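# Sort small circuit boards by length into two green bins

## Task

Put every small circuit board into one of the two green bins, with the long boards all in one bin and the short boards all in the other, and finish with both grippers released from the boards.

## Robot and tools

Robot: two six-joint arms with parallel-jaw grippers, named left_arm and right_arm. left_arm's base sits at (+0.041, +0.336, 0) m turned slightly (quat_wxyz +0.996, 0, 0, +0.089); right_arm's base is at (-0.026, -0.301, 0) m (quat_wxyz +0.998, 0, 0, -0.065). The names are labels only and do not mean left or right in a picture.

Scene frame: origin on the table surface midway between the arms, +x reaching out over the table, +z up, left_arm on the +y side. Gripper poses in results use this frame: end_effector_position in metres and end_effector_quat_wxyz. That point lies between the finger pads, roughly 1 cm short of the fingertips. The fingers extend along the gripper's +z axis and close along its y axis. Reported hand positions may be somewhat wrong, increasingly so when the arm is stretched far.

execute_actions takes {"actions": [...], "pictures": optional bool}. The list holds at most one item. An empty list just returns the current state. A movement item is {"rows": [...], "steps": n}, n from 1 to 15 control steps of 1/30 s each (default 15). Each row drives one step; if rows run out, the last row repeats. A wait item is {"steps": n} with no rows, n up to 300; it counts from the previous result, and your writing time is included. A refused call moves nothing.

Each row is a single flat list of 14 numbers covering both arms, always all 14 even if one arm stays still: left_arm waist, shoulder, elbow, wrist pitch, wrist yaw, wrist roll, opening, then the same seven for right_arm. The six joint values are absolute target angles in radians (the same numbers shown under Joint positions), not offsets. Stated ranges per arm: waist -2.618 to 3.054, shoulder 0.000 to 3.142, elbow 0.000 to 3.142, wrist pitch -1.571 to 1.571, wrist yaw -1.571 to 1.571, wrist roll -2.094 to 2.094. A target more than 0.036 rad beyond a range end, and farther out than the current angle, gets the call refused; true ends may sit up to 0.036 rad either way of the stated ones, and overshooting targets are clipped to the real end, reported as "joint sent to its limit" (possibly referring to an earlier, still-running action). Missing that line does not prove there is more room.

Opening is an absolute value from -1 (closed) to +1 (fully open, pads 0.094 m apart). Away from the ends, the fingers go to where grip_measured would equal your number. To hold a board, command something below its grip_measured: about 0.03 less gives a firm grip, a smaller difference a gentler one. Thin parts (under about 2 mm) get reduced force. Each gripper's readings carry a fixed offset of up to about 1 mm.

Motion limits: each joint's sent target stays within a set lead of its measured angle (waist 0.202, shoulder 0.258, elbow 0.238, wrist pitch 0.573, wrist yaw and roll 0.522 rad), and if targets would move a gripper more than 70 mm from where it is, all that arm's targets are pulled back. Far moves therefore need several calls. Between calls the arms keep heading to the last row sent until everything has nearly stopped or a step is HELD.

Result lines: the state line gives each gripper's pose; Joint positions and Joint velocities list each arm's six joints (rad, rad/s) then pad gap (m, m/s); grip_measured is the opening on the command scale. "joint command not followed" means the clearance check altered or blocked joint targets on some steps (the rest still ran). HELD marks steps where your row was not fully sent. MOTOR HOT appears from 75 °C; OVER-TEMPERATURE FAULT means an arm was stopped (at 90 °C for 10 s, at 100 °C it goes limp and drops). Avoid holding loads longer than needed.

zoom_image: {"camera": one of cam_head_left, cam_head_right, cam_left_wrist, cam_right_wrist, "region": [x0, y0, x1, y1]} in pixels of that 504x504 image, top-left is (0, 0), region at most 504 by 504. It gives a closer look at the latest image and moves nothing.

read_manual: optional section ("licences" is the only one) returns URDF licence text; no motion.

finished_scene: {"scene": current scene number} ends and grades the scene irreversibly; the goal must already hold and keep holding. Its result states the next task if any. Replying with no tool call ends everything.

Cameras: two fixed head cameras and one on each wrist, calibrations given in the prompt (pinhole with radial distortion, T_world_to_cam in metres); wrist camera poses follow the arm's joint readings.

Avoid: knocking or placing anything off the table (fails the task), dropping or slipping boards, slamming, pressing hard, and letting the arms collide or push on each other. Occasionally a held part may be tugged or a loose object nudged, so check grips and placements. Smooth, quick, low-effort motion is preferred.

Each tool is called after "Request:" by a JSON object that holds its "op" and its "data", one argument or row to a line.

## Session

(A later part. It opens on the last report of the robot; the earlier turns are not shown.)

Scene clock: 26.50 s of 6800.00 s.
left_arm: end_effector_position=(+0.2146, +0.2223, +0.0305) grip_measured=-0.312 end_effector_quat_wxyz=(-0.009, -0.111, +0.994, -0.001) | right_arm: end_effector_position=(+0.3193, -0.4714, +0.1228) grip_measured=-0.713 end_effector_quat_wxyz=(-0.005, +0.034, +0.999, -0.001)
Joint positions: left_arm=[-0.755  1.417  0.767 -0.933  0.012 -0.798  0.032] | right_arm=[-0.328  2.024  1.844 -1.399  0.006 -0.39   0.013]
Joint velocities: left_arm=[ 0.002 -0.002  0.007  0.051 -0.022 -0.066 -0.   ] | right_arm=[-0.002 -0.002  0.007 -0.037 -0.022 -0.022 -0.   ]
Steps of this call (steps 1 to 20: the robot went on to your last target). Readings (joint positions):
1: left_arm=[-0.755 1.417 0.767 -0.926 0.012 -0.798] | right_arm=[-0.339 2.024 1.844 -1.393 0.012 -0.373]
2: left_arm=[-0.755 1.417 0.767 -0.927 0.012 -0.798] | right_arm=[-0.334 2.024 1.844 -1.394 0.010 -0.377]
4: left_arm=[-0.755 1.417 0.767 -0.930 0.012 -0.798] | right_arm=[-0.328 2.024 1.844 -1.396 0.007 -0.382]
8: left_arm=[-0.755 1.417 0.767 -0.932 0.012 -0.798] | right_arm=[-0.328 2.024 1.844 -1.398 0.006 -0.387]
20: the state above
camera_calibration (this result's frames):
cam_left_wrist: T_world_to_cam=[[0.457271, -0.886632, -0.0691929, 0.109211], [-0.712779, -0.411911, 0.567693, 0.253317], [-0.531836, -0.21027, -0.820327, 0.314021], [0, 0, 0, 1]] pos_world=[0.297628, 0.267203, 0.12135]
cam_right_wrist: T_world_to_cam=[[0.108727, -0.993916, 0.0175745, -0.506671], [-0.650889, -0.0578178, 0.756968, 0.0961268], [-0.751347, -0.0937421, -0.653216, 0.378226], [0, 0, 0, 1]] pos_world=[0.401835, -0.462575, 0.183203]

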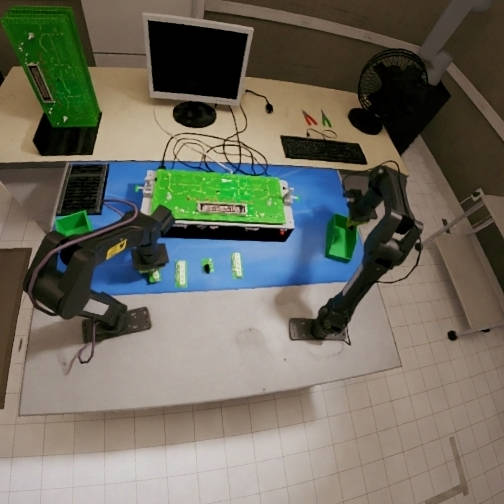

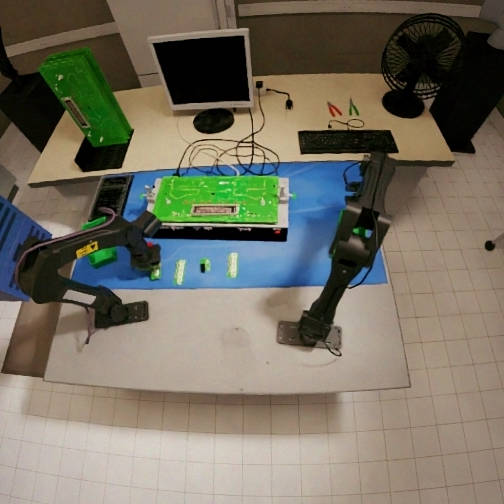

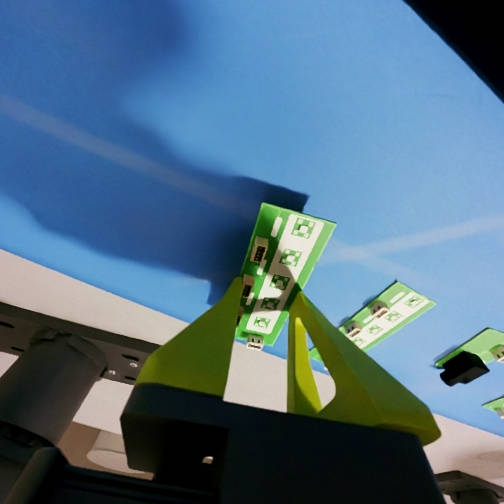

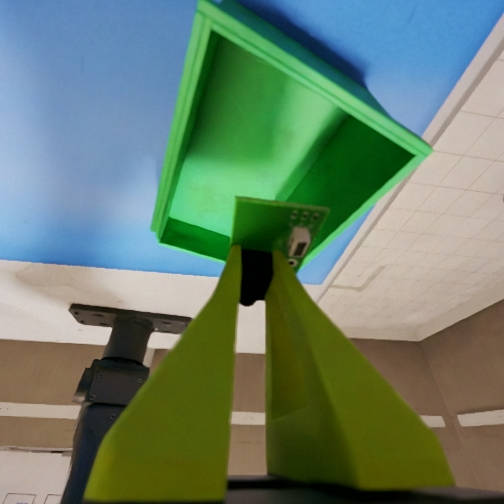

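Request:
{"op": "execute_actions", "data": {
  "actions": [
    {"rows":[[-0.757,1.40,0.80,-0.97,0,-0.805,-0.335,-0.35,1.99,1.82,-1.39,0,-0.18,-0.78],[-0.757,1.39,0.83,-1.01,0,-0.805,-0.335,-0.35,1.98,1.78,-1.36,0,-0.18,-0.78],[-0.757,1.38,0.86,-1.05,0,-0.805,-0.335,-0.35,1.97,1.74,-1.33,0,-0.18,-0.78],[-0.757,1.37,0.89,-1.09,0,-0.805,-0.335,-0.35,1.96,1.70,-1.3,0,-0.18,-0.78],[-0.757,1.36,0.92,-1.13,0,-0.805,-0.335,-0.35,1.95,1.66,-1.27,0,-0.18,-0.78],[-0.757,1.35,0.95,-1.17,0,-0.805,-0.335,-0.35,1.945,1.62,-1.23,0,-0.18,-0.78],[-0.757,1.34,0.98,-1.21,0,-0.805,-0.335,-0.35,1.94,1.58,-1.19,0,-0.18,-0.78],[-0.757,1.335,1.01,-1.25,0,-0.805,-0.335,-0.35,1.94,1.54,-1.15,0,-0.18,-0.78],[-0.757,1.33,1.05,-1.29,0,-0.805,-0.335,-0.35,1.94,1.50,-1.10,0,-0.18,-0.78],[-0.757,1.33,1.09,-1.33,0,-0.805,-0.335,-0.35,1.94,1.455,-1.06,0,-0.18,-0.78]]}
  ],
  "pictures": false
}}

Request:
{"op": "execute_actions", "data": {
  "actions": [
    {"rows":[[-0.72,1.33,1.09,-1.33,0,-0.78,-0.335,-0.35,1.94,1.455,-1.06,0,-0.18,-0.78],[-0.68,1.33,1.09,-1.33,0,-0.74,-0.335,-0.35,1.94,1.455,-1.06,0,-0.18,-0.78],[-0.63,1.33,1.09,-1.33,0,-0.7,-0.335,-0.35,1.94,1.455,-1.06,0,-0.18,-0.78],[-0.57,1.33,1.09,-1.33,0,-0.65,-0.335,-0.35,1.94,1.455,-1.06,0,-0.18,-0.78],[-0.51,1.33,1.09,-1.33,0,-0.6,-0.335,-0.35,1.94,1.455,-1.06,0,-0.18,-0.78],[-0.45,1.33,1.09,-1.33,0,-0.55,-0.335,-0.35,1.94,1.455,-1.06,0,-0.18,-0.78],[-0.39,1.33,1.09,-1.33,0,-0.5,-0.335,-0.35,1.94,1.455,-1.06,0,-0.18,-0.78],[-0.33,1.33,1.09,-1.33,0,-0.45,-0.335,-0.35,1.94,1.455,-1.06,0,-0.18,-0.78],[-0.27,1.33,1.09,-1.33,0,-0.4,-0.335,-0.35,1.94,1.455,-1.06,0,-0.18,-0.78],[-0.21,1.33,1.09,-1.33,0,-0.35,-0.335,-0.35,1.94,1.455,-1.06,0,-0.18,-0.78],[-0.15,1.35,1.11,-1.33,0,-0.3,-0.335,-0.35,1.94,1.455,-1.06,0,-0.18,-0.78],[-0.09,1.38,1.14,-1.33,0,-0.25,-0.335,-0.35,1.94,1.455,-1.06,0,-0.18,-0.78],[-0.03,1.41,1.17,-1.33,0,-0.2,-0.335,-0.35,1.94,1.455,-1.06,0,-0.18,-0.78],[0.03,1.44,1.21,-1.33,0,-0.15,-0.335,-0.35,1.94,1.455,-1.06,0,-0.18,-0.78],[0.09,1.47,1.25,-1.33,0,-0.1,-0.335,-0.35,1.94,1.455,-1.06,0,-0.18,-0.78]]}
  ],
  "pictures": false
}}

Request:
{"op": "execute_actions", "data": {
  "actions": [
    {"rows":[[0.15,1.5,1.29,-1.34,0,-0.05,-0.335,-0.35,1.94,1.455,-1.06,0,-0.18,-0.78],[0.2,1.54,1.33,-1.34,0,0,-0.335,-0.35,1.94,1.455,-1.06,0,-0.18,-0.78],[0.25,1.58,1.37,-1.34,0,0.05,-0.335,-0.35,1.94,1.455,-1.06,0,-0.18,-0.78],[0.29,1.62,1.41,-1.34,0,0.1,-0.335,-0.35,1.94,1.455,-1.06,0,-0.18,-0.78],[0.32,1.66,1.45,-1.34,0,0.14,-0.335,-0.35,1.94,1.455,-1.06,0,-0.18,-0.78],[0.34,1.69,1.48,-1.34,0,0.17,-0.335,-0.35,1.94,1.455,-1.06,0,-0.18,-0.78],[0.34,1.71,1.5,-1.34,0,0.17,-0.335,-0.35,1.94,1.455,-1.06,0,-0.18,-0.78]]}
  ]
}}

Scene clock: 32.03 s of 6800.00 s.
left_arm: end_effector_position=(+0.2299, +0.2124, +0.1223) grip_measured=-0.320 end_effector_quat_wxyz=(+0.019, -0.111, +0.993, -0.024) | right_arm: end_effector_position=(+0.2782, -0.4567, +0.0458) grip_measured=-0.713 end_effector_quat_wxyz=(-0.042, +0.138, +0.990, +0.012)
Joint positions: left_arm=[-0.755  1.337  1.077 -1.25   0.012 -0.798  0.032] | right_arm=[-0.343  1.964  1.446 -1.14   0.005 -0.197  0.013]
Joint velocities: left_arm=[-0.012 -0.007 -0.007 -0.418 -0.007 -0.022  0.   ] | right_arm=[-0.007 -0.002  0.002  0.359  0.037  0.095 -0.   ]
Steps of this call (steps 1 to 15: the robot went on to your last target; steps 16 to 90: nothing new was sent; then 2.03 s passed at rest; steps 91 to 105: all 15 steps of this action). Readings (joint positions):
91: left_arm=[-0.755 1.417 0.767 -0.934 0.012 -0.798] | right_arm=[-0.329 2.023 1.841 -1.398 0.006 -0.361]
92: left_arm=[-0.755 1.417 0.771 -0.944 0.012 -0.798] | right_arm=[-0.331 2.018 1.829 -1.390 0.005 -0.327]
94: left_arm=[-0.755 1.414 0.803 -0.990 0.012 -0.798] | right_arm=[-0.337 1.998 1.772 -1.364 0.005 -0.277]
98: left_arm=[-0.755 1.377 0.925 -1.099 0.012 -0.798] | right_arm=[-0.343 1.963 1.616 -1.284 0.005 -0.225]
105: the state above

Scene clock: 32.53 s of 6800.00 s.
left_arm: end_effector_position=(+0.2658, +0.3718, +0.1279) grip_measured=-0.320 end_effector_quat_wxyz=(-0.003, -0.233, +0.972, -0.005) | right_arm: end_effector_position=(+0.2912, -0.4633, +0.0449) grip_measured=-0.713 end_effector_quat_wxyz=(-0.014, +0.141, +0.990, +0.002)
Joint positions: left_arm=[-0.018  1.406  1.155 -1.326  0.011 -0.31   0.032] | right_arm=[-0.343  1.964  1.446 -1.081  0.005 -0.191  0.013]
Joint velocities: left_arm=[ 1.653  0.896  1.053 -0.183  0.037  1.355 -0.   ] | right_arm=[-0.002 -0.002 -0.002 -0.037 -0.022  0.007 -0.   ]
Steps of this call (steps 1 to 15: all 15 steps of this action). Readings (joint positions):
1: left_arm=[-0.751 1.337 1.077 -1.264 0.014 -0.796] | right_arm=[-0.343 1.964 1.446 -1.128 0.005 -0.196]
2: left_arm=[-0.738 1.337 1.077 -1.275 0.015 -0.788] | right_arm=[-0.343 1.964 1.446 -1.116 0.005 -0.194]
4: left_arm=[-0.671 1.337 1.077 -1.289 0.020 -0.753] | right_arm=[-0.343 1.964 1.446 -1.101 0.005 -0.193]
8: left_arm=[-0.438 1.337 1.077 -1.297 0.017 -0.621] | right_arm=[-0.343 1.964 1.446 -1.093 0.005 -0.192]
15: the state above

Scene clock: 33.03 s of 6800.00 s.
left_arm: end_effector_position=(+0.3086, +0.4930, +0.1303) grip_measured=-0.320 end_effector_quat_wxyz=(-0.000, -0.193, +0.981, +0.001) | right_arm: end_effector_position=(+0.2918, -0.4636, +0.0449) grip_measured=-0.713 end_effector_quat_wxyz=(-0.013, +0.141, +0.990, +0.002)
Joint positions: left_arm=[ 0.346  1.714  1.469 -1.325 -0.002  0.137  0.032] | right_arm=[-0.343  1.964  1.446 -1.079  0.005 -0.19   0.013]
Joint velocities: left_arm=[-0.007  0.002  0.002 -0.051 -0.022  0.198 -0.   ] | right_arm=[-0.012  0.002  0.007 -0.007 -0.051  0.051  0.001]
Steps of this call (steps 1 to 15: all 15 steps of this action). Readings (joint positions):
1: left_arm=[0.040 1.438 1.193 -1.327 0.012 -0.262] | right_arm=[-0.343 1.964 1.446 -1.080 0.005 -0.190]
2: left_arm=[0.098 1.472 1.234 -1.328 0.011 -0.213] | right_arm=[-0.343 1.964 1.446 -1.080 0.005 -0.190]
4: left_arm=[0.204 1.544 1.319 -1.329 0.010 -0.116] | right_arm=[-0.343 1.964 1.446 -1.079 0.005 -0.190]
8: left_arm=[0.337 1.681 1.456 -1.324 0.000 0.042] | right_arm=[-0.343 1.964 1.446 -1.079 0.005 -0.190]
15: the state above
camera_calibration (this result's frames):
cam_left_wrist: T_world_to_cam=[[0.598427, -0.798359, -0.0671408, 0.225787], [-0.643711, -0.529011, 0.552977, 0.413537], [-0.476992, -0.287697, -0.830487, 0.525401], [0, 0, 0, 1]] pos_world=[0.381693, 0.550181, 0.222822]
cam_right_wrist: T_world_to_cam=[[-0.106122, -0.994282, 0.0118885, -0.431834], [-0.636367, 0.0770982, 0.767524, 0.195459], [-0.764052, 0.0738858, -0.64091, 0.388225], [0, 0, 0, 1]] pos_world=[0.375181, -0.473118, 0.103932]

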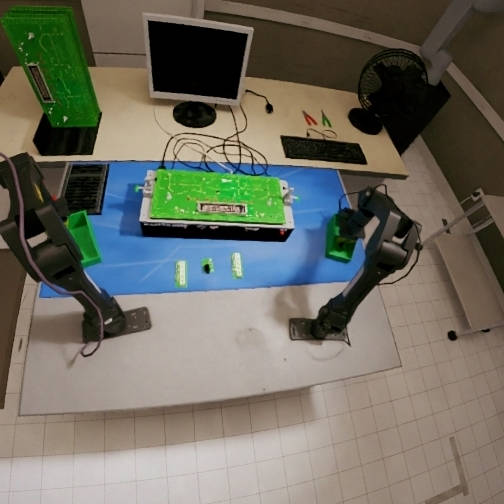

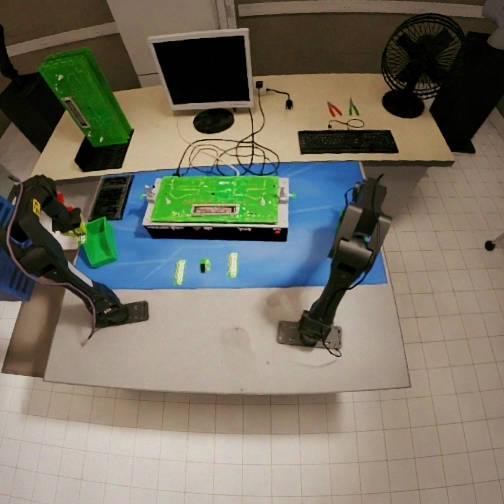

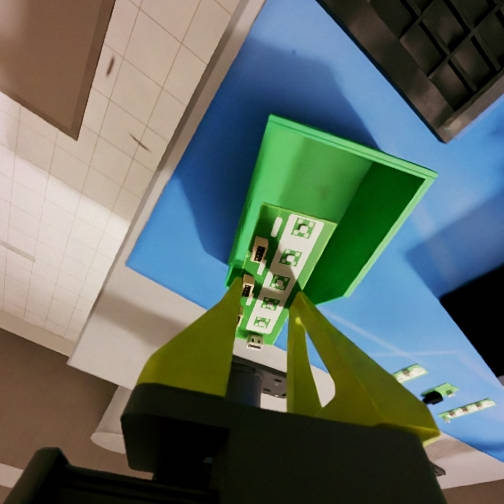

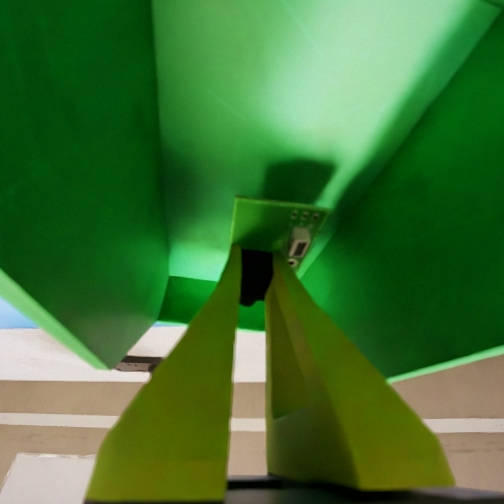

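Request:
{"op": "execute_actions", "data": {
  "actions": [
    {"rows":[[0.31,1.70,1.47,-1.33,0,0.12,-0.335,-0.35,1.94,1.455,-1.06,0,-0.18,-0.5],[0.285,1.69,1.45,-1.32,0,0.09,-0.335,-0.35,1.94,1.455,-1.06,0,-0.18,-0.5],[0.262,1.69,1.43,-1.3,0,0.09,-0.335,-0.35,1.94,1.455,-1.06,0,-0.18,-0.5],[0.262,1.69,1.41,-1.27,0,0.09,-0.335,-0.35,1.94,1.455,-1.06,0,-0.18,-0.5],[0.262,1.69,1.39,-1.24,0,0.09,-0.335,-0.35,1.94,1.455,-1.06,0,-0.18,-0.5],[0.262,1.69,1.37,-1.21,0,0.09,-0.335,-0.35,1.94,1.48,-1.1,0,-0.18,-0.5],[0.262,1.695,1.35,-1.18,0,0.09,-0.335,-0.35,1.94,1.51,-1.15,0,-0.18,-0.5],[0.262,1.70,1.33,-1.15,0,0.09,-0.335,-0.35,1.93,1.54,-1.2,0,-0.18,-0.5],[0.262,1.70,1.31,-1.12,0,0.09,-0.335,-0.35,1.93,1.58,-1.25,0,-0.18,-0.5],[0.262,1.705,1.29,-1.1,0,0.09,-0.335,-0.35,1.92,1.62,-1.3,0,-0.18,-0.5],[0.262,1.705,1.27,-1.1,0,0.09,-0.335,-0.35,1.92,1.66,-1.34,0,-0.18,-0.5],[0.262,1.705,1.25,-1.1,0,0.09,-0.335,-0.35,1.92,1.70,-1.37,0,-0.18,-0.5],[0.262,1.705,1.25,-1.1,0,0.09,-0.335,-0.35,1.92,1.74,-1.39,0,-0.18,-0.5]]}
  ],
  "pictures": false
}}

Request:
{"op": "execute_actions", "data": {
  "actions": [
    {"steps":12}
  ]
}}

Scene clock: 36.73 s of 6800.00 s.
left_arm: end_effector_position=(+0.3085, +0.4622, +0.0814) grip_measured=-0.320 end_effector_quat_wxyz=(-0.013, -0.167, +0.986, -0.004) | right_arm: end_effector_position=(+0.3108, -0.4734, +0.1141) grip_measured=-0.502 end_effector_quat_wxyz=(+0.016, +0.142, +0.990, -0.008)
Joint positions: left_arm=[ 0.259  1.705  1.263 -1.156  0.002  0.101  0.032] | right_arm=[-0.343  1.948  1.702 -1.287  0.005 -0.189  0.023]
Joint velocities: left_arm=[-0.012 -0.007 -0.149  0.11  -0.007  0.007 -0.   ] | right_arm=[-0.027 -0.281  0.574 -0.344  0.022  0.022 -0.   ]
Steps of this call (steps 1 to 30: the robot went on to your last target; steps 31 to 90: nothing new was sent; then 0.20 s passed at rest; steps 91 to 105: all 15 steps of this action). Readings (joint positions):
91: left_arm=[0.343 1.714 1.469 -1.328 -0.003 0.157] | right_arm=[-0.343 1.964 1.446 -1.079 0.005 -0.189]
92: left_arm=[0.335 1.714 1.469 -1.328 -0.004 0.147] | right_arm=[-0.343 1.964 1.446 -1.079 0.005 -0.189]
94: left_arm=[0.301 1.711 1.457 -1.318 -0.006 0.128] | right_arm=[-0.343 1.964 1.446 -1.079 0.005 -0.189]
98: left_arm=[0.259 1.705 1.386 -1.256 0.002 0.112] | right_arm=[-0.343 1.964 1.465 -1.107 0.005 -0.189]
105: the state above

Scene clock: 37.13 s of 6800.00 s.
left_arm: end_effector_position=(+0.3149, +0.4652, +0.0805) grip_measured=-0.320 end_effector_quat_wxyz=(+0.001, -0.169, +0.986, -0.001) | right_arm: end_effector_position=(+0.2987, -0.4672, +0.1281) grip_measured=-0.502 end_effector_quat_wxyz=(+0.001, +0.142, +0.990, -0.003)
Joint positions: left_arm=[ 0.259  1.705  1.26  -1.124  0.002  0.098  0.032] | right_arm=[-0.343  1.926  1.727 -1.367  0.005 -0.189  0.023]
Joint velocities: left_arm=[-0.002 -0.002 -0.002  0.037  0.051  0.022  0.   ] | right_arm=[-0.002 -0.012  0.002 -0.051 -0.051 -0.022 -0.001]
Steps of this call (steps 1 to 12: the robot went on to your last target). Readings (joint positions):
1: left_arm=[0.259 1.705 1.260 -1.153 0.002 0.100] | right_arm=[-0.343 1.939 1.716 -1.298 0.005 -0.189]
2: left_arm=[0.259 1.705 1.260 -1.149 0.002 0.100] | right_arm=[-0.343 1.931 1.724 -1.308 0.005 -0.189]
4: left_arm=[0.259 1.705 1.260 -1.138 0.002 0.099] | right_arm=[-0.343 1.925 1.727 -1.330 0.005 -0.189]
8: left_arm=[0.259 1.705 1.260 -1.128 0.002 0.098] | right_arm=[-0.343 1.926 1.727 -1.358 0.005 -0.189]
12: the state above
camera_calibration (this result's frames):
cam_left_wrist: T_world_to_cam=[[0.559224, -0.826631, -0.0628408, 0.2216], [-0.669998, -0.495298, 0.552976, 0.422949], [-0.488232, -0.267134, -0.830824, 0.472979], [0, 0, 0, 1]] pos_world=[0.390375, 0.519016, 0.173007]
cam_right_wrist: T_world_to_cam=[[-0.106973, -0.993999, 0.0228426, -0.436631], [-0.656926, 0.0879057, 0.748813, 0.149865], [-0.746327, 0.0650969, -0.662388, 0.440442], [0, 0, 0, 1]] pos_world=[0.380456, -0.475856, 0.189497]

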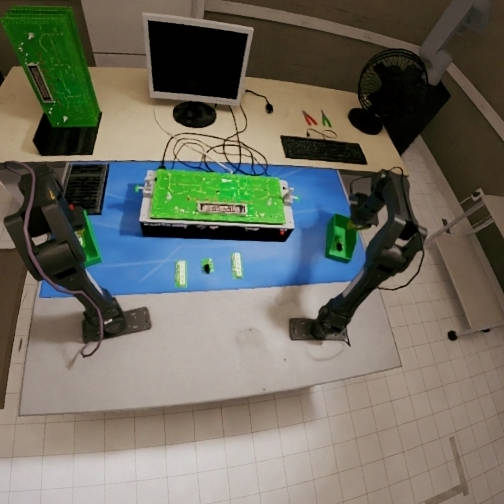

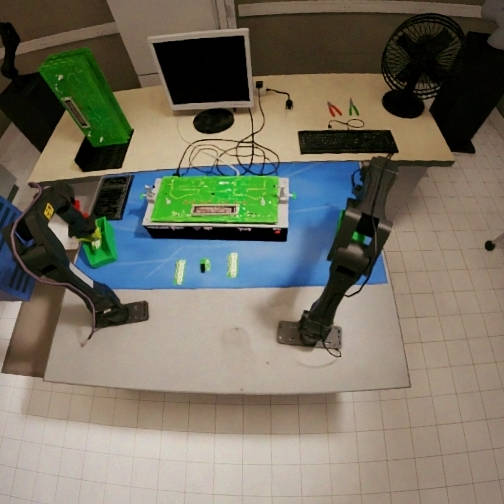

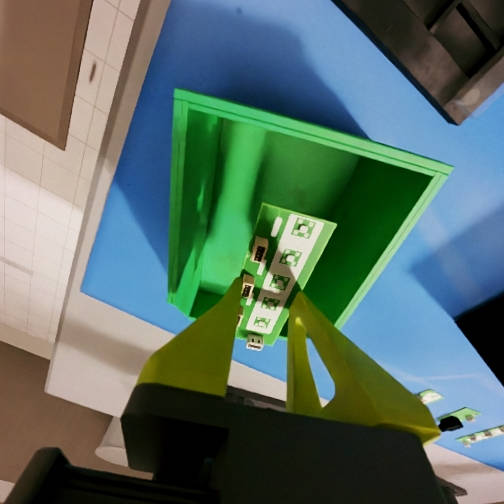

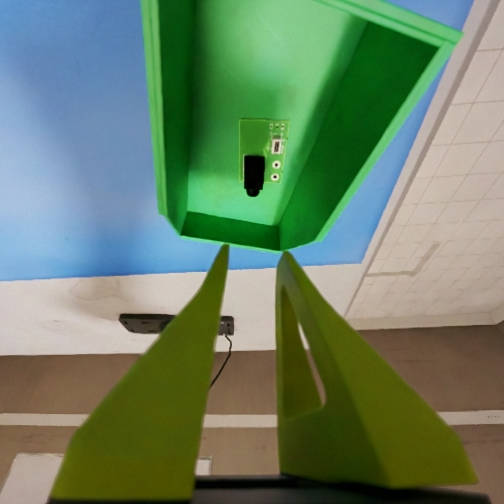

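Request:
{"op": "execute_actions", "data": {
  "actions": [
    {"rows":[[0.262,1.71,1.23,-1.07,0,0.09,-0.335,-0.25,1.92,1.74,-1.39,0,0,-0.5],[0.262,1.715,1.21,-1.04,0,0.09,-0.335,-0.15,1.92,1.74,-1.39,0,0.1,-0.5],[0.262,1.72,1.19,-1.01,0,0.09,-0.335,0,1.92,1.74,-1.39,0,0.2,-0.5],[0.262,1.725,1.17,-0.98,0,0.09,-0.335,0.2,1.92,1.74,-1.39,0,0.3,-0.5],[0.262,1.73,1.15,-0.95,0,0.09,-0.335,0.4,1.92,1.74,-1.39,0,0.4,-0.5],[0.262,1.735,1.135,-0.95,0,0.09,-0.335,0.6,1.92,1.74,-1.39,0,0.5,-0.5],[0.262,1.74,1.12,-0.95,0,0.09,-0.335,0.8,1.92,1.74,-1.39,0,0.966,-0.5]]}
  ],
  "pictures": false
}}

Request:
{"op": "execute_actions", "data": {
  "actions": [
    {"rows":[[0.262,1.74,1.12,-0.95,0,0.09,-0.335,1.096,1.92,1.74,-1.39,0,0.966,-0.5],[0.262,1.74,1.12,-0.95,0,0.09,-0.335,1.096,1.92,1.74,-1.39,0,0.966,-0.5],[0.262,1.74,1.12,-0.95,0,0.09,-0.335,1.096,1.96,1.78,-1.39,0,0.966,-0.5],[0.262,1.74,1.12,-0.95,0,0.09,-0.335,1.096,2.0,1.82,-1.39,0,0.966,-0.5],[0.262,1.74,1.12,-0.95,0,0.09,-0.335,1.096,2.05,1.87,-1.39,0,0.966,-0.5],[0.262,1.74,1.12,-0.95,0,0.09,-0.335,1.096,2.1,1.93,-1.39,0,0.966,-0.5],[0.262,1.74,1.12,-0.95,0,0.09,-0.335,1.096,2.15,1.99,-1.39,0,0.966,-0.5],[0.262,1.74,1.12,-0.95,0,0.09,-0.335,1.096,2.21,2.05,-1.38,0,0.966,-0.5]]}
  ],
  "pictures": false
}}

Request:
{"op": "execute_actions", "data": {
  "actions": [
    {"rows":[[0.262,1.74,1.12,-0.95,0,0.09,-0.1,1.096,2.21,2.05,-1.38,0,0.966,-0.5]]}
  ]
}}

Scene clock: 40.83 s of 6800.00 s.
left_arm: end_effector_position=(+0.3063, +0.4612, +0.0388) grip_measured=-0.320 end_effector_quat_wxyz=(-0.012, -0.169, +0.986, -0.004) | right_arm: end_effector_position=(+0.3265, -0.2259, +0.1342) grip_measured=-0.503 end_effector_quat_wxyz=(+0.051, +0.231, +0.967, -0.099)
Joint positions: left_arm=[ 0.259  1.74   1.128 -0.984  0.002  0.098  0.032] | right_arm=[ 0.446  1.922  1.728 -1.394  0.222  0.786  0.023]
Joint velocities: left_arm=[ 0.002 -0.007  0.007  0.095 -0.022 -0.037  0.   ] | right_arm=[ 0.73  -0.022 -0.012 -0.168  1.414  0.872 -0.   ]
Steps of this call (steps 1 to 30: the robot went on to your last target; steps 31 to 90: nothing new was sent; then 0.20 s passed at rest; steps 91 to 105: all 15 steps of this action). Readings (joint positions):
91: left_arm=[0.259 1.705 1.258 -1.119 0.002 0.098] | right_arm=[-0.335 1.926 1.727 -1.372 0.009 -0.163]
92: left_arm=[0.259 1.705 1.252 -1.108 0.002 0.098] | right_arm=[-0.312 1.926 1.727 -1.372 0.017 -0.117]
94: left_arm=[0.259 1.705 1.226 -1.072 0.002 0.098] | right_arm=[-0.216 1.926 1.727 -1.372 0.023 -0.002]
98: left_arm=[0.259 1.721 1.155 -1.010 0.002 0.098] | right_arm=[0.045 1.926 1.727 -1.372 0.015 0.317]
105: the state above

Scene clock: 41.33 s of 6800.00 s.
left_arm: end_effector_position=(+0.3090, +0.4624, +0.0388) grip_measured=-0.320 end_effector_quat_wxyz=(-0.006, -0.169, +0.986, -0.003) | right_arm: end_effector_position=(+0.3031, -0.0599, +0.1316) grip_measured=-0.502 end_effector_quat_wxyz=(+0.072, +0.102, +0.989, -0.074)
Joint positions: left_arm=[ 0.259  1.74   1.128 -0.972  0.002  0.098  0.032] | right_arm=[ 0.85   2.125  2.017 -1.473  0.207  0.926  0.023]
Joint velocities: left_arm=[-0.027  0.007 -0.007  0.007  0.022 -0.007  0.   ] | right_arm=[ 1.057  0.383  0.144  0.33  -0.755  0.051 -0.001]
Steps of this call (steps 1 to 15: all 15 steps of this action). Readings (joint positions):
1: left_arm=[0.259 1.740 1.128 -0.982 0.002 0.098] | right_arm=[0.470 1.921 1.728 -1.400 0.265 0.813]
2: left_arm=[0.259 1.740 1.128 -0.980 0.002 0.098] | right_arm=[0.492 1.921 1.728 -1.405 0.303 0.834]
4: left_arm=[0.259 1.740 1.128 -0.976 0.002 0.098] | right_arm=[0.531 1.926 1.742 -1.427 0.355 0.866]
8: left_arm=[0.259 1.740 1.128 -0.974 0.002 0.098] | right_arm=[0.619 2.009 1.853 -1.487 0.312 0.897]
15: the state above

Scene clock: 41.83 s of 6800.00 s.
left_arm: end_effector_position=(+0.3091, +0.4624, +0.0388) grip_measured=-0.103 end_effector_quat_wxyz=(-0.006, -0.169, +0.986, -0.003) | right_arm: end_effector_position=(+0.2143, +0.0506, +0.0855) grip_measured=-0.502 end_effector_quat_wxyz=(-0.008, -0.009, +1.000, -0.017)
Joint positions: left_arm=[ 0.259  1.74   1.128 -0.972  0.002  0.098  0.042] | right_arm=[ 1.102  2.235  2.023 -1.396  0.006  0.954  0.023]
Joint velocities: left_arm=[-0.017 -0.012 -0.012 -0.022  0.066  0.051  0.001] | right_arm=[-0.11  -0.002 -0.002 -0.007  0.007 -0.081 -0.   ]
Steps of this call (steps 1 to 15: all 15 steps of this action). Readings (joint positions):
1: left_arm=[0.259 1.740 1.128 -0.972 0.002 0.098] | right_arm=[0.889 2.139 2.020 -1.461 0.183 0.928]
2: left_arm=[0.259 1.740 1.128 -0.972 0.002 0.098] | right_arm=[0.930 2.156 2.020 -1.450 0.162 0.931]
4: left_arm=[0.259 1.740 1.128 -0.972 0.002 0.098] | right_arm=[1.015 2.190 2.020 -1.429 0.114 0.938]
8: left_arm=[0.259 1.740 1.128 -0.972 0.002 0.098] | right_arm=[1.127 2.234 2.020 -1.400 0.031 0.947]
15: the state above
camera_calibration (this result's frames):
cam_left_wrist: T_world_to_cam=[[0.558677, -0.826821, -0.0651689, 0.220328], [-0.662274, -0.492031, 0.565064, 0.436434], [-0.499272, -0.272529, -0.822469, 0.440314], [0, 0, 0, 1]] pos_world=[0.385783, 0.516909, 0.12989]
cam_right_wrist: T_world_to_cam=[[0.193935, -0.979922, 0.0462836, 0.00271446], [-0.639254, -0.0904448, 0.763658, 0.0847915], [-0.74414, -0.177687, -0.643959, 0.325786], [0, 0, 0, 1]] pos_world=[0.296107, 0.0682168, 0.144915]

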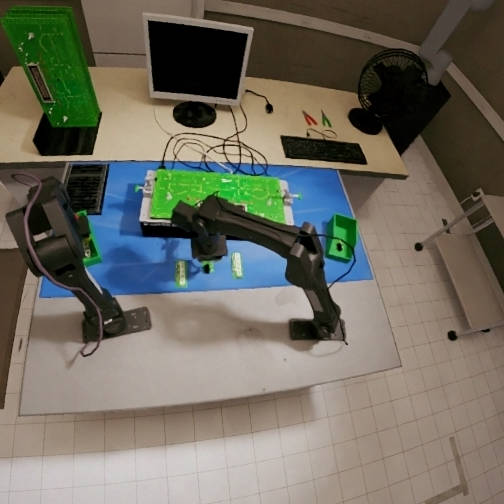

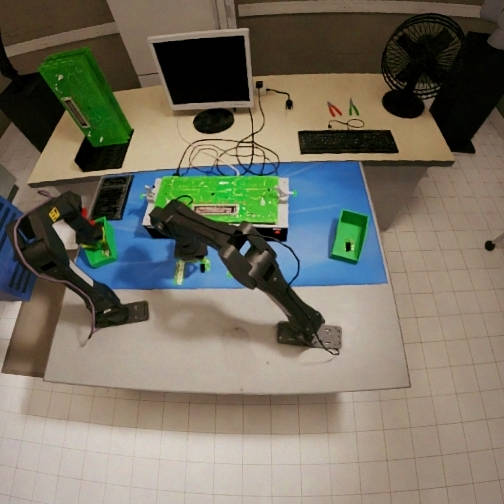

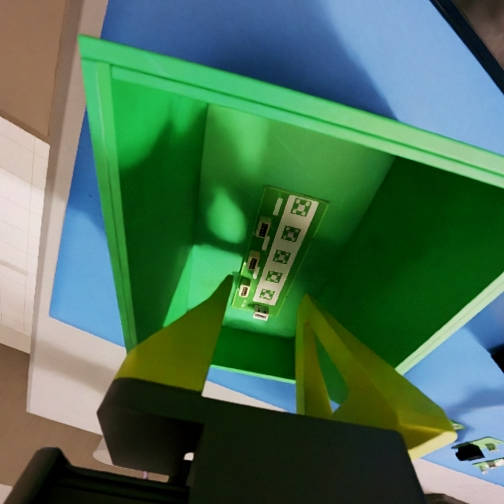

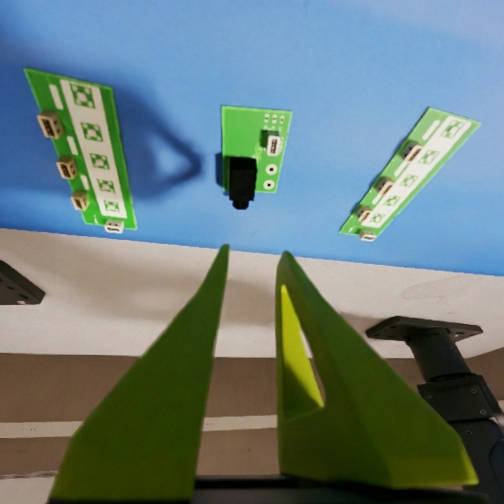

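Request:
{"op": "execute_actions", "data": {
  "actions": [
    {"rows":[[0.262,1.73,1.15,-1.0,0,0.09,-0.1,1.099,2.21,2.01,-1.35,0,0.85,-0.45],[0.262,1.72,1.18,-1.05,0,0.09,-0.1,1.099,2.21,1.99,-1.32,0,0.85,-0.45],[0.262,1.71,1.22,-1.1,0,0.09,-0.1,1.099,2.21,1.97,-1.29,0,0.85,-0.45],[0.262,1.70,1.26,-1.15,0,0.09,-0.1,1.099,2.21,1.95,-1.26,0,0.85,-0.45],[0.262,1.69,1.3,-1.2,0,0.09,-0.1,1.099,2.21,1.93,-1.23,0,0.85,-0.45],[0.262,1.68,1.34,-1.25,0,0.09,-0.1,1.099,2.21,1.91,-1.2,0,0.85,-0.45],[0.262,1.67,1.38,-1.3,0,0.09,-0.1,1.099,2.21,1.89,-1.175,0,0.85,-0.45],[0.262,1.66,1.41,-1.33,0,0.09,-0.1,1.099,2.21,1.87,-1.175,0,0.85,-0.45],[0.262,1.65,1.41,-1.33,0,0.09,-0.1,1.099,2.21,1.855,-1.175,0,0.85,-0.45]]}
  ],
  "pictures": false
}}

Request:
{"op": "execute_actions", "data": {
  "actions": [
    {"rows":[[0.262,1.4,1.16,-1.33,0,0.09,0.1,1.099,2.21,1.855,-1.175,0,0.85,-0.45]]}
  ]
}}

Scene clock: 44.70 s of 6800.00 s.
left_arm: end_effector_position=(+0.3160, +0.4657, +0.1328) grip_measured=-0.103 end_effector_quat_wxyz=(+0.024, -0.169, +0.985, +0.006) | right_arm: end_effector_position=(+0.2160, +0.0510, +0.0450) grip_measured=-0.452 end_effector_quat_wxyz=(-0.004, -0.052, +0.999, -0.008)
Joint positions: left_arm=[ 0.259  1.645  1.401 -1.278  0.002  0.098  0.042] | right_arm=[ 1.097  2.23   1.854 -1.213  0.003  0.863  0.026]
Joint velocities: left_arm=[-0.007  0.027 -0.012 -0.359 -0.007  0.007 -0.001] | right_arm=[-0.007 -0.007  0.002  0.168  0.051 -0.007 -0.002]
Steps of this call (steps 1 to 15: the robot went on to your last target; steps 16 to 71: nothing new was sent; steps 72 to 86: all 15 steps of this action). Readings (joint positions):
72: left_arm=[0.259 1.740 1.128 -0.973 0.002 0.098] | right_arm=[1.097 2.235 2.022 -1.393 0.003 0.942]
73: left_arm=[0.259 1.740 1.132 -0.982 0.002 0.098] | right_arm=[1.097 2.234 2.017 -1.384 0.003 0.925]
75: left_arm=[0.259 1.740 1.163 -1.035 0.002 0.098] | right_arm=[1.097 2.231 1.991 -1.351 0.003 0.902]
79: left_arm=[0.259 1.718 1.311 -1.172 0.002 0.098] | right_arm=[1.097 2.230 1.911 -1.265 0.003 0.877]
86: the state above

Scene clock: 45.20 s of 6800.00 s.
left_arm: end_effector_position=(+0.2472, +0.4335, +0.1332) grip_measured=+0.097 end_effector_quat_wxyz=(+0.001, -0.169, +0.986, -0.001) | right_arm: end_effector_position=(+0.2188, +0.0550, +0.0449) grip_measured=-0.452 end_effector_quat_wxyz=(+0.002, -0.054, +0.999, -0.000)
Joint positions: left_arm=[ 0.259  1.401  1.172 -1.341  0.002  0.097  0.052] | right_arm=[ 1.097  2.23   1.854 -1.194  0.003  0.86   0.026]
Joint velocities: left_arm=[ 0.002  0.012 -0.017 -0.066 -0.007  0.022  0.   ] | right_arm=[ 0.022 -0.007  0.007 -0.022 -0.081  0.007 -0.   ]
Steps of this call (steps 1 to 15: all 15 steps of this action). Readings (joint positions):
1: left_arm=[0.259 1.617 1.364 -1.257 0.002 0.098] | right_arm=[1.097 2.230 1.854 -1.208 0.003 0.863]
2: left_arm=[0.259 1.561 1.291 -1.239 0.002 0.098] | right_arm=[1.097 2.230 1.854 -1.205 0.003 0.862]
4: left_arm=[0.259 1.455 1.192 -1.296 0.002 0.098] | right_arm=[1.097 2.230 1.854 -1.200 0.003 0.861]
8: left_arm=[0.259 1.401 1.172 -1.341 0.002 0.097] | right_arm=[1.097 2.230 1.854 -1.196 0.003 0.860]
15: the state above
camera_calibration (this result's frames):
cam_left_wrist: T_world_to_cam=[[0.559833, -0.826215, -0.0628998, 0.236284], [-0.669429, -0.495719, 0.553289, 0.332826], [-0.488316, -0.267642, -0.830611, 0.475477], [0, 0, 0, 1]] pos_world=[0.322707, 0.487467, 0.22565]
cam_right_wrist: T_world_to_cam=[[0.280699, -0.959637, 0.017442, -0.0107478], [-0.64034, -0.173704, 0.748192, 0.124547], [-0.714963, -0.221186, -0.663253, 0.300642], [0, 0, 0, 1]] pos_world=[0.297717, 0.077818, 0.106404]

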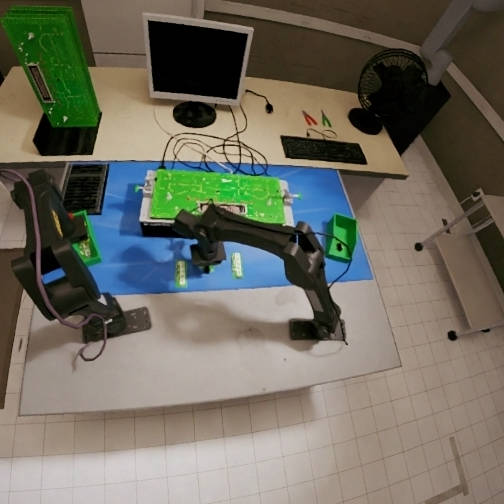

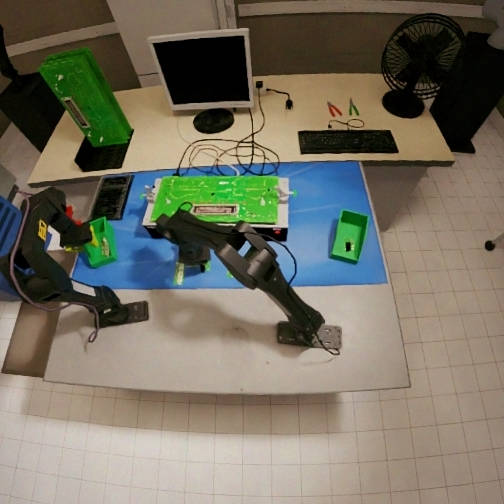

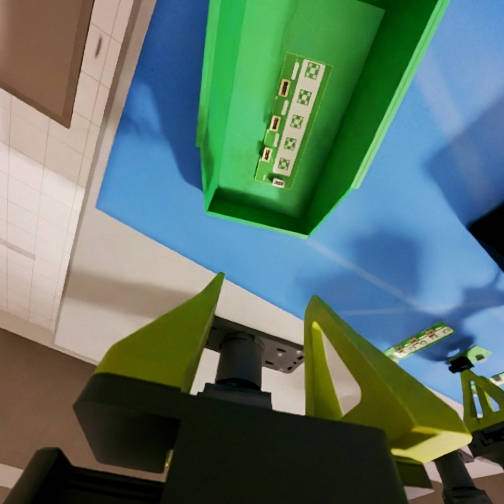

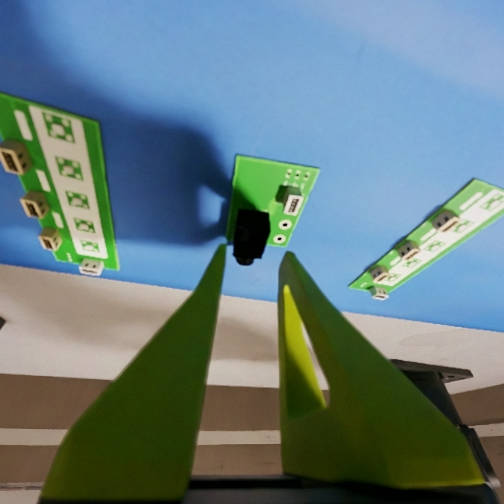

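Request:
{"op": "execute_actions", "data": {
  "actions": [
    {"rows":[[0.262,1.4,1.16,-1.33,0,0.09,0.1,1.12,2.22,1.855,-1.16,0,0.85,-0.45],[0.262,1.4,1.16,-1.33,0,0.09,0.1,1.12,2.22,1.855,-1.16,0,0.85,-0.45],[0.262,1.4,1.16,-1.33,0,0.09,0.1,1.12,2.22,1.855,-1.16,0,0.85,-0.45],[0.262,1.4,1.16,-1.33,0,0.09,0.1,1.12,2.22,1.855,-1.16,0,0.85,-0.45],[0.262,1.4,1.16,-1.33,0,0.09,0.1,1.12,2.225,1.84,-1.13,0,0.85,-0.45],[0.262,1.4,1.16,-1.33,0,0.09,0.1,1.12,2.23,1.825,-1.11,0,0.85,-0.45],[0.262,1.4,1.16,-1.33,0,0.09,0.1,1.12,2.235,1.81,-1.11,0,0.85,-0.45],[0.262,1.4,1.16,-1.33,0,0.09,0.1,1.12,2.235,1.798,-1.11,0,0.85,-0.45]]}
  ],
  "pictures": false
}}

Request:
{"op": "execute_actions", "data": {
  "actions": [
    {"steps":10}
  ]
}}

Scene clock: 47.47 s of 6800.00 s.
left_arm: end_effector_position=(+0.2472, +0.4335, +0.1332) grip_measured=+0.097 end_effector_quat_wxyz=(+0.001, -0.169, +0.986, -0.001) | right_arm: end_effector_position=(+0.2110, +0.0568, +0.0257) grip_measured=-0.452 end_effector_quat_wxyz=(-0.002, -0.062, +0.998, -0.004)
Joint positions: left_arm=[ 0.259  1.401  1.172 -1.341  0.002  0.097  0.052] | right_arm=[ 1.114  2.243  1.8   -1.136  0.002  0.86   0.026]
Joint velocities: left_arm=[ 0.007 -0.002 -0.017  0.037  0.022  0.007 -0.   ] | right_arm=[ 0.007 -0.007  0.007 -0.007  0.081  0.066 -0.001]
Steps of this call (steps 1 to 15: the robot went on to your last target; steps 16 to 53: nothing new was sent; steps 54 to 68: all 15 steps of this action). Readings (joint positions):
54: left_arm=[0.259 1.401 1.172 -1.341 0.002 0.097] | right_arm=[1.099 2.230 1.854 -1.192 0.003 0.860]
55: left_arm=[0.259 1.401 1.172 -1.341 0.002 0.097] | right_arm=[1.100 2.230 1.854 -1.190 0.003 0.860]
57: left_arm=[0.259 1.401 1.172 -1.341 0.002 0.097] | right_arm=[1.106 2.230 1.854 -1.185 0.003 0.860]
61: left_arm=[0.259 1.401 1.172 -1.341 0.002 0.097] | right_arm=[1.114 2.230 1.830 -1.149 0.002 0.860]
68: the state above

Scene clock: 47.80 s of 6800.00 s.
left_arm: end_effector_position=(+0.2472, +0.4335, +0.1332) grip_measured=+0.097 end_effector_quat_wxyz=(+0.001, -0.169, +0.986, -0.001) | right_arm: end_effector_position=(+0.2120, +0.0583, +0.0257) grip_measured=-0.452 end_effector_quat_wxyz=(+0.000, -0.062, +0.998, -0.001)
Joint positions: left_arm=[ 0.259  1.401  1.172 -1.341  0.002  0.097  0.052] | right_arm=[ 1.114  2.243  1.8   -1.129  0.002  0.86   0.026]
Joint velocities: left_arm=[-0.002  0.002  0.002 -0.051  0.081 -0.066  0.   ] | right_arm=[ 0.002  0.002 -0.002  0.007 -0.022  0.066  0.   ]
Steps of this call (steps 1 to 10: the robot went on to your last target). Readings (joint positions):
1: left_arm=[0.259 1.401 1.172 -1.341 0.002 0.097] | right_arm=[1.114 2.243 1.800 -1.135 0.002 0.860]
2: left_arm=[0.259 1.401 1.172 -1.341 0.002 0.097] | right_arm=[1.114 2.243 1.800 -1.134 0.002 0.860]
4: left_arm=[0.259 1.401 1.172 -1.341 0.002 0.097] | right_arm=[1.114 2.243 1.800 -1.131 0.002 0.860]
8: left_arm=[0.259 1.401 1.172 -1.341 0.002 0.097] | right_arm=[1.114 2.243 1.800 -1.129 0.002 0.860]
10: the state above
camera_calibration (this result's frames):
cam_left_wrist: T_world_to_cam=[[0.559833, -0.826215, -0.0628998, 0.236284], [-0.669429, -0.495719, 0.553289, 0.332826], [-0.488316, -0.267642, -0.830611, 0.475477], [0, 0, 0, 1]] pos_world=[0.322707, 0.487467, 0.22565]
cam_right_wrist: T_world_to_cam=[[0.296822, -0.954745, 0.0189597, -0.00906328], [-0.635037, -0.182522, 0.750609, 0.134521], [-0.713179, -0.234837, -0.660475, 0.284173], [0, 0, 0, 1]] pos_world=[0.290782, 0.0826343, 0.0868884]

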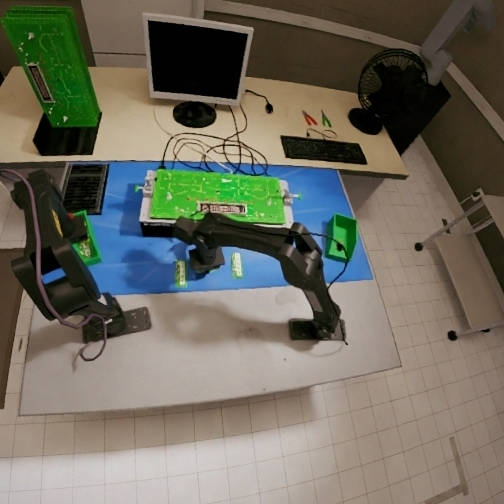

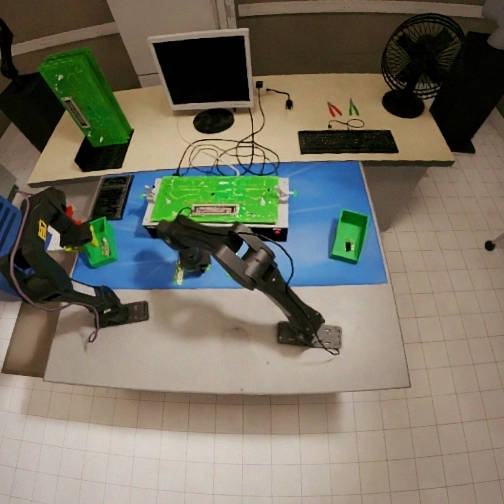

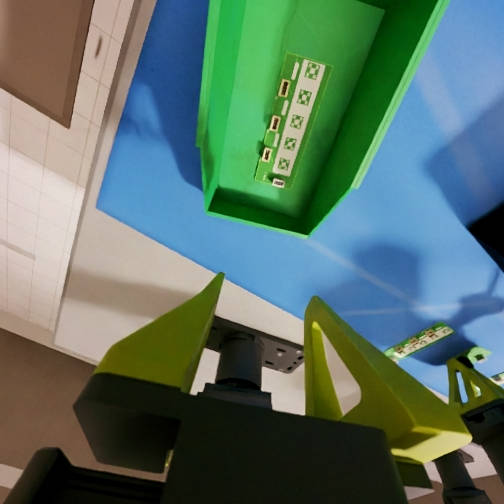

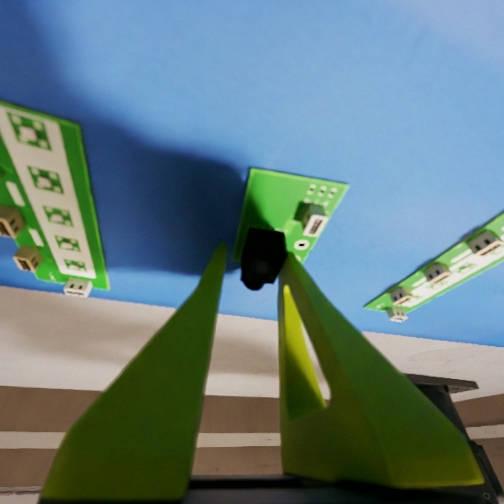

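Close, lift, retract.

Request:
{"op": "execute_actions", "data": {
  "actions": [
    {"rows":[[0.262,1.4,1.16,-1.33,0,0.09,0.1,1.12,2.235,1.798,-1.12,0,0.85,-0.52],[0.262,1.4,1.16,-1.33,0,0.09,0.1,1.12,2.235,1.798,-1.12,0,0.85,-0.58],[0.262,1.4,1.16,-1.33,0,0.09,0.1,1.12,2.235,1.798,-1.12,0,0.85,-0.64],[0.262,1.4,1.16,-1.33,0,0.09,0.1,1.12,2.235,1.798,-1.12,0,0.85,-0.7],[0.262,1.4,1.16,-1.33,0,0.09,0.1,1.12,2.235,1.798,-1.12,0,0.85,-0.78],[0.262,1.4,1.16,-1.33,0,0.09,0.1,1.12,2.235,1.798,-1.12,0,0.85,-0.78],[0.262,1.4,1.16,-1.33,0,0.09,0.1,1.12,2.235,1.798,-1.12,0,0.85,-0.78],[0.262,1.4,1.16,-1.33,0,0.09,0.1,1.12,2.235,1.798,-1.12,0,0.85,-0.78],[0.262,1.4,1.16,-1.33,0,0.09,0.1,1.12,2.21,1.81,-1.16,0,0.85,-0.78],[0.262,1.4,1.16,-1.33,0,0.09,0.1,1.12,2.18,1.82,-1.2,0,0.85,-0.78],[0.262,1.4,1.16,-1.33,0,0.09,0.1,1.12,2.15,1.82,-1.24,0,0.85,-0.78],[0.262,1.4,1.16,-1.33,0,0.09,0.1,1.12,2.11,1.82,-1.28,0,0.85,-0.78],[0.262,1.4,1.16,-1.33,0,0.09,0.1,1.12,2.07,1.81,-1.31,0,0.85,-0.78],[0.262,1.4,1.16,-1.33,0,0.09,0.1,1.12,2.02,1.78,-1.33,0,0.85,-0.78],[0.262,1.4,1.16,-1.33,0,0.09,0.1,1.12,1.96,1.73,-1.34,0,0.85,-0.78]]}
  ],
  "pictures": false
}}

Request:
{"op": "execute_actions", "data": {
  "actions": [
    {"rows":[[0.262,1.4,1.16,-1.33,0,0.09,0.1,1.12,1.9,1.67,-1.34,0,0.85,-0.78],[0.262,1.4,1.16,-1.33,0,0.09,0.1,1.12,1.84,1.61,-1.34,0,0.85,-0.78],[0.262,1.4,1.16,-1.33,0,0.09,0.1,1.1,1.78,1.55,-1.34,0,0.85,-0.78],[0.262,1.4,1.16,-1.33,0,0.09,0.1,1.06,1.72,1.49,-1.34,0,0.8,-0.78],[0.262,1.4,1.16,-1.33,0,0.09,0.1,1.0,1.66,1.43,-1.34,0,0.75,-0.78],[0.262,1.4,1.16,-1.33,0,0.09,0.1,0.94,1.6,1.37,-1.34,0,0.7,-0.78],[0.262,1.4,1.16,-1.33,0,0.09,0.1,0.87,1.55,1.32,-1.34,0,0.65,-0.78],[0.262,1.4,1.16,-1.33,0,0.09,0.1,0.8,1.55,1.32,-1.34,0,0.6,-0.78],[0.262,1.4,1.16,-1.33,0,0.09,0.1,0.73,1.55,1.32,-1.34,0,0.55,-0.78],[0.262,1.4,1.16,-1.33,0,0.09,0.1,0.66,1.55,1.32,-1.34,0,0.5,-0.78],[0.2,1.4,1.16,-1.33,0,0.0,0.1,0.59,1.55,1.32,-1.34,0,0.45,-0.78],[0.13,1.4,1.16,-1.33,0,-0.1,0.1,0.52,1.55,1.32,-1.34,0,0.4,-0.78],[0.06,1.4,1.16,-1.33,0,-0.2,0.1,0.45,1.55,1.32,-1.34,0,0.35,-0.78],[-0.01,1.4,1.16,-1.33,0,-0.3,0.1,0.38,1.55,1.32,-1.34,0,0.3,-0.78],[-0.08,1.4,1.16,-1.33,0,-0.4,0.1,0.31,1.55,1.32,-1.34,0,0.25,-0.78]]}
  ],
  "pictures": false
}}

Scene clock: 52.00 s of 6800.00 s.
left_arm: end_effector_position=(+0.2472, +0.4335, +0.1332) grip_measured=+0.097 end_effector_quat_wxyz=(+0.001, -0.169, +0.986, -0.001) | right_arm: end_effector_position=(+0.2005, +0.0409, +0.0692) grip_measured=-0.716 end_effector_quat_wxyz=(+0.003, -0.062, +0.998, +0.002)
Joint positions: left_arm=[ 0.259  1.401  1.172 -1.341  0.002  0.097  0.052] | right_arm=[ 1.114  2.119  1.774 -1.219  0.002  0.859  0.013]
Joint velocities: left_arm=[-0.012 -0.012  0.007  0.037 -0.022  0.022 -0.001] | right_arm=[ 0.027 -1.473 -0.647 -0.344 -0.051  0.051 -0.001]
Steps of this call (steps 1 to 15: the robot went on to your last target; steps 16 to 90: nothing new was sent; then 0.70 s passed at rest; steps 91 to 105: all 15 steps of this action). Readings (joint positions):
91: left_arm=[0.259 1.401 1.172 -1.341 0.002 0.097] | right_arm=[1.114 2.243 1.800 -1.128 0.002 0.860]
92: left_arm=[0.259 1.401 1.172 -1.341 0.002 0.097] | right_arm=[1.114 2.243 1.800 -1.128 0.002 0.860]
94: left_arm=[0.259 1.401 1.172 -1.341 0.002 0.097] | right_arm=[1.114 2.243 1.800 -1.128 0.002 0.860]
98: left_arm=[0.259 1.401 1.172 -1.341 0.002 0.097] | right_arm=[1.114 2.243 1.800 -1.128 0.002 0.860]
105: the state above

Scene clock: 52.50 s of 6800.00 s.
left_arm: end_effector_position=(+0.2625, +0.3919, +0.1332) grip_measured=+0.097 end_effector_quat_wxyz=(+0.001, -0.172, +0.985, +0.005) | right_arm: end_effector_position=(+0.2324, -0.2156, +0.1354) grip_measured=-0.716 end_effector_quat_wxyz=(+0.005, +0.074, +0.997, +0.005)
Joint positions: left_arm=[ 0.054  1.401  1.172 -1.339 -0.01  -0.112  0.052] | right_arm=[ 0.442  1.56   1.324 -1.324 -0.005  0.459  0.013]
Joint velocities: left_arm=[-2.054  0.012 -0.017  0.081 -0.022 -1.941 -0.   ] | right_arm=[-2.049 -0.002 -0.012  0.037  0.037 -1.282  0.001]
Steps of this call (steps 1 to 15: all 15 steps of this action). Readings (joint positions):
1: left_arm=[0.259 1.401 1.172 -1.341 0.002 0.097] | right_arm=[1.114 2.062 1.745 -1.228 0.002 0.859]
2: left_arm=[0.259 1.401 1.172 -1.341 0.002 0.097] | right_arm=[1.114 1.996 1.705 -1.235 0.002 0.859]
4: left_arm=[0.259 1.401 1.172 -1.341 0.002 0.097] | right_arm=[1.109 1.850 1.604 -1.252 -0.000 0.852]
8: left_arm=[0.259 1.401 1.172 -1.341 0.002 0.097] | right_arm=[0.957 1.604 1.403 -1.294 -0.014 0.758]
15: the state above


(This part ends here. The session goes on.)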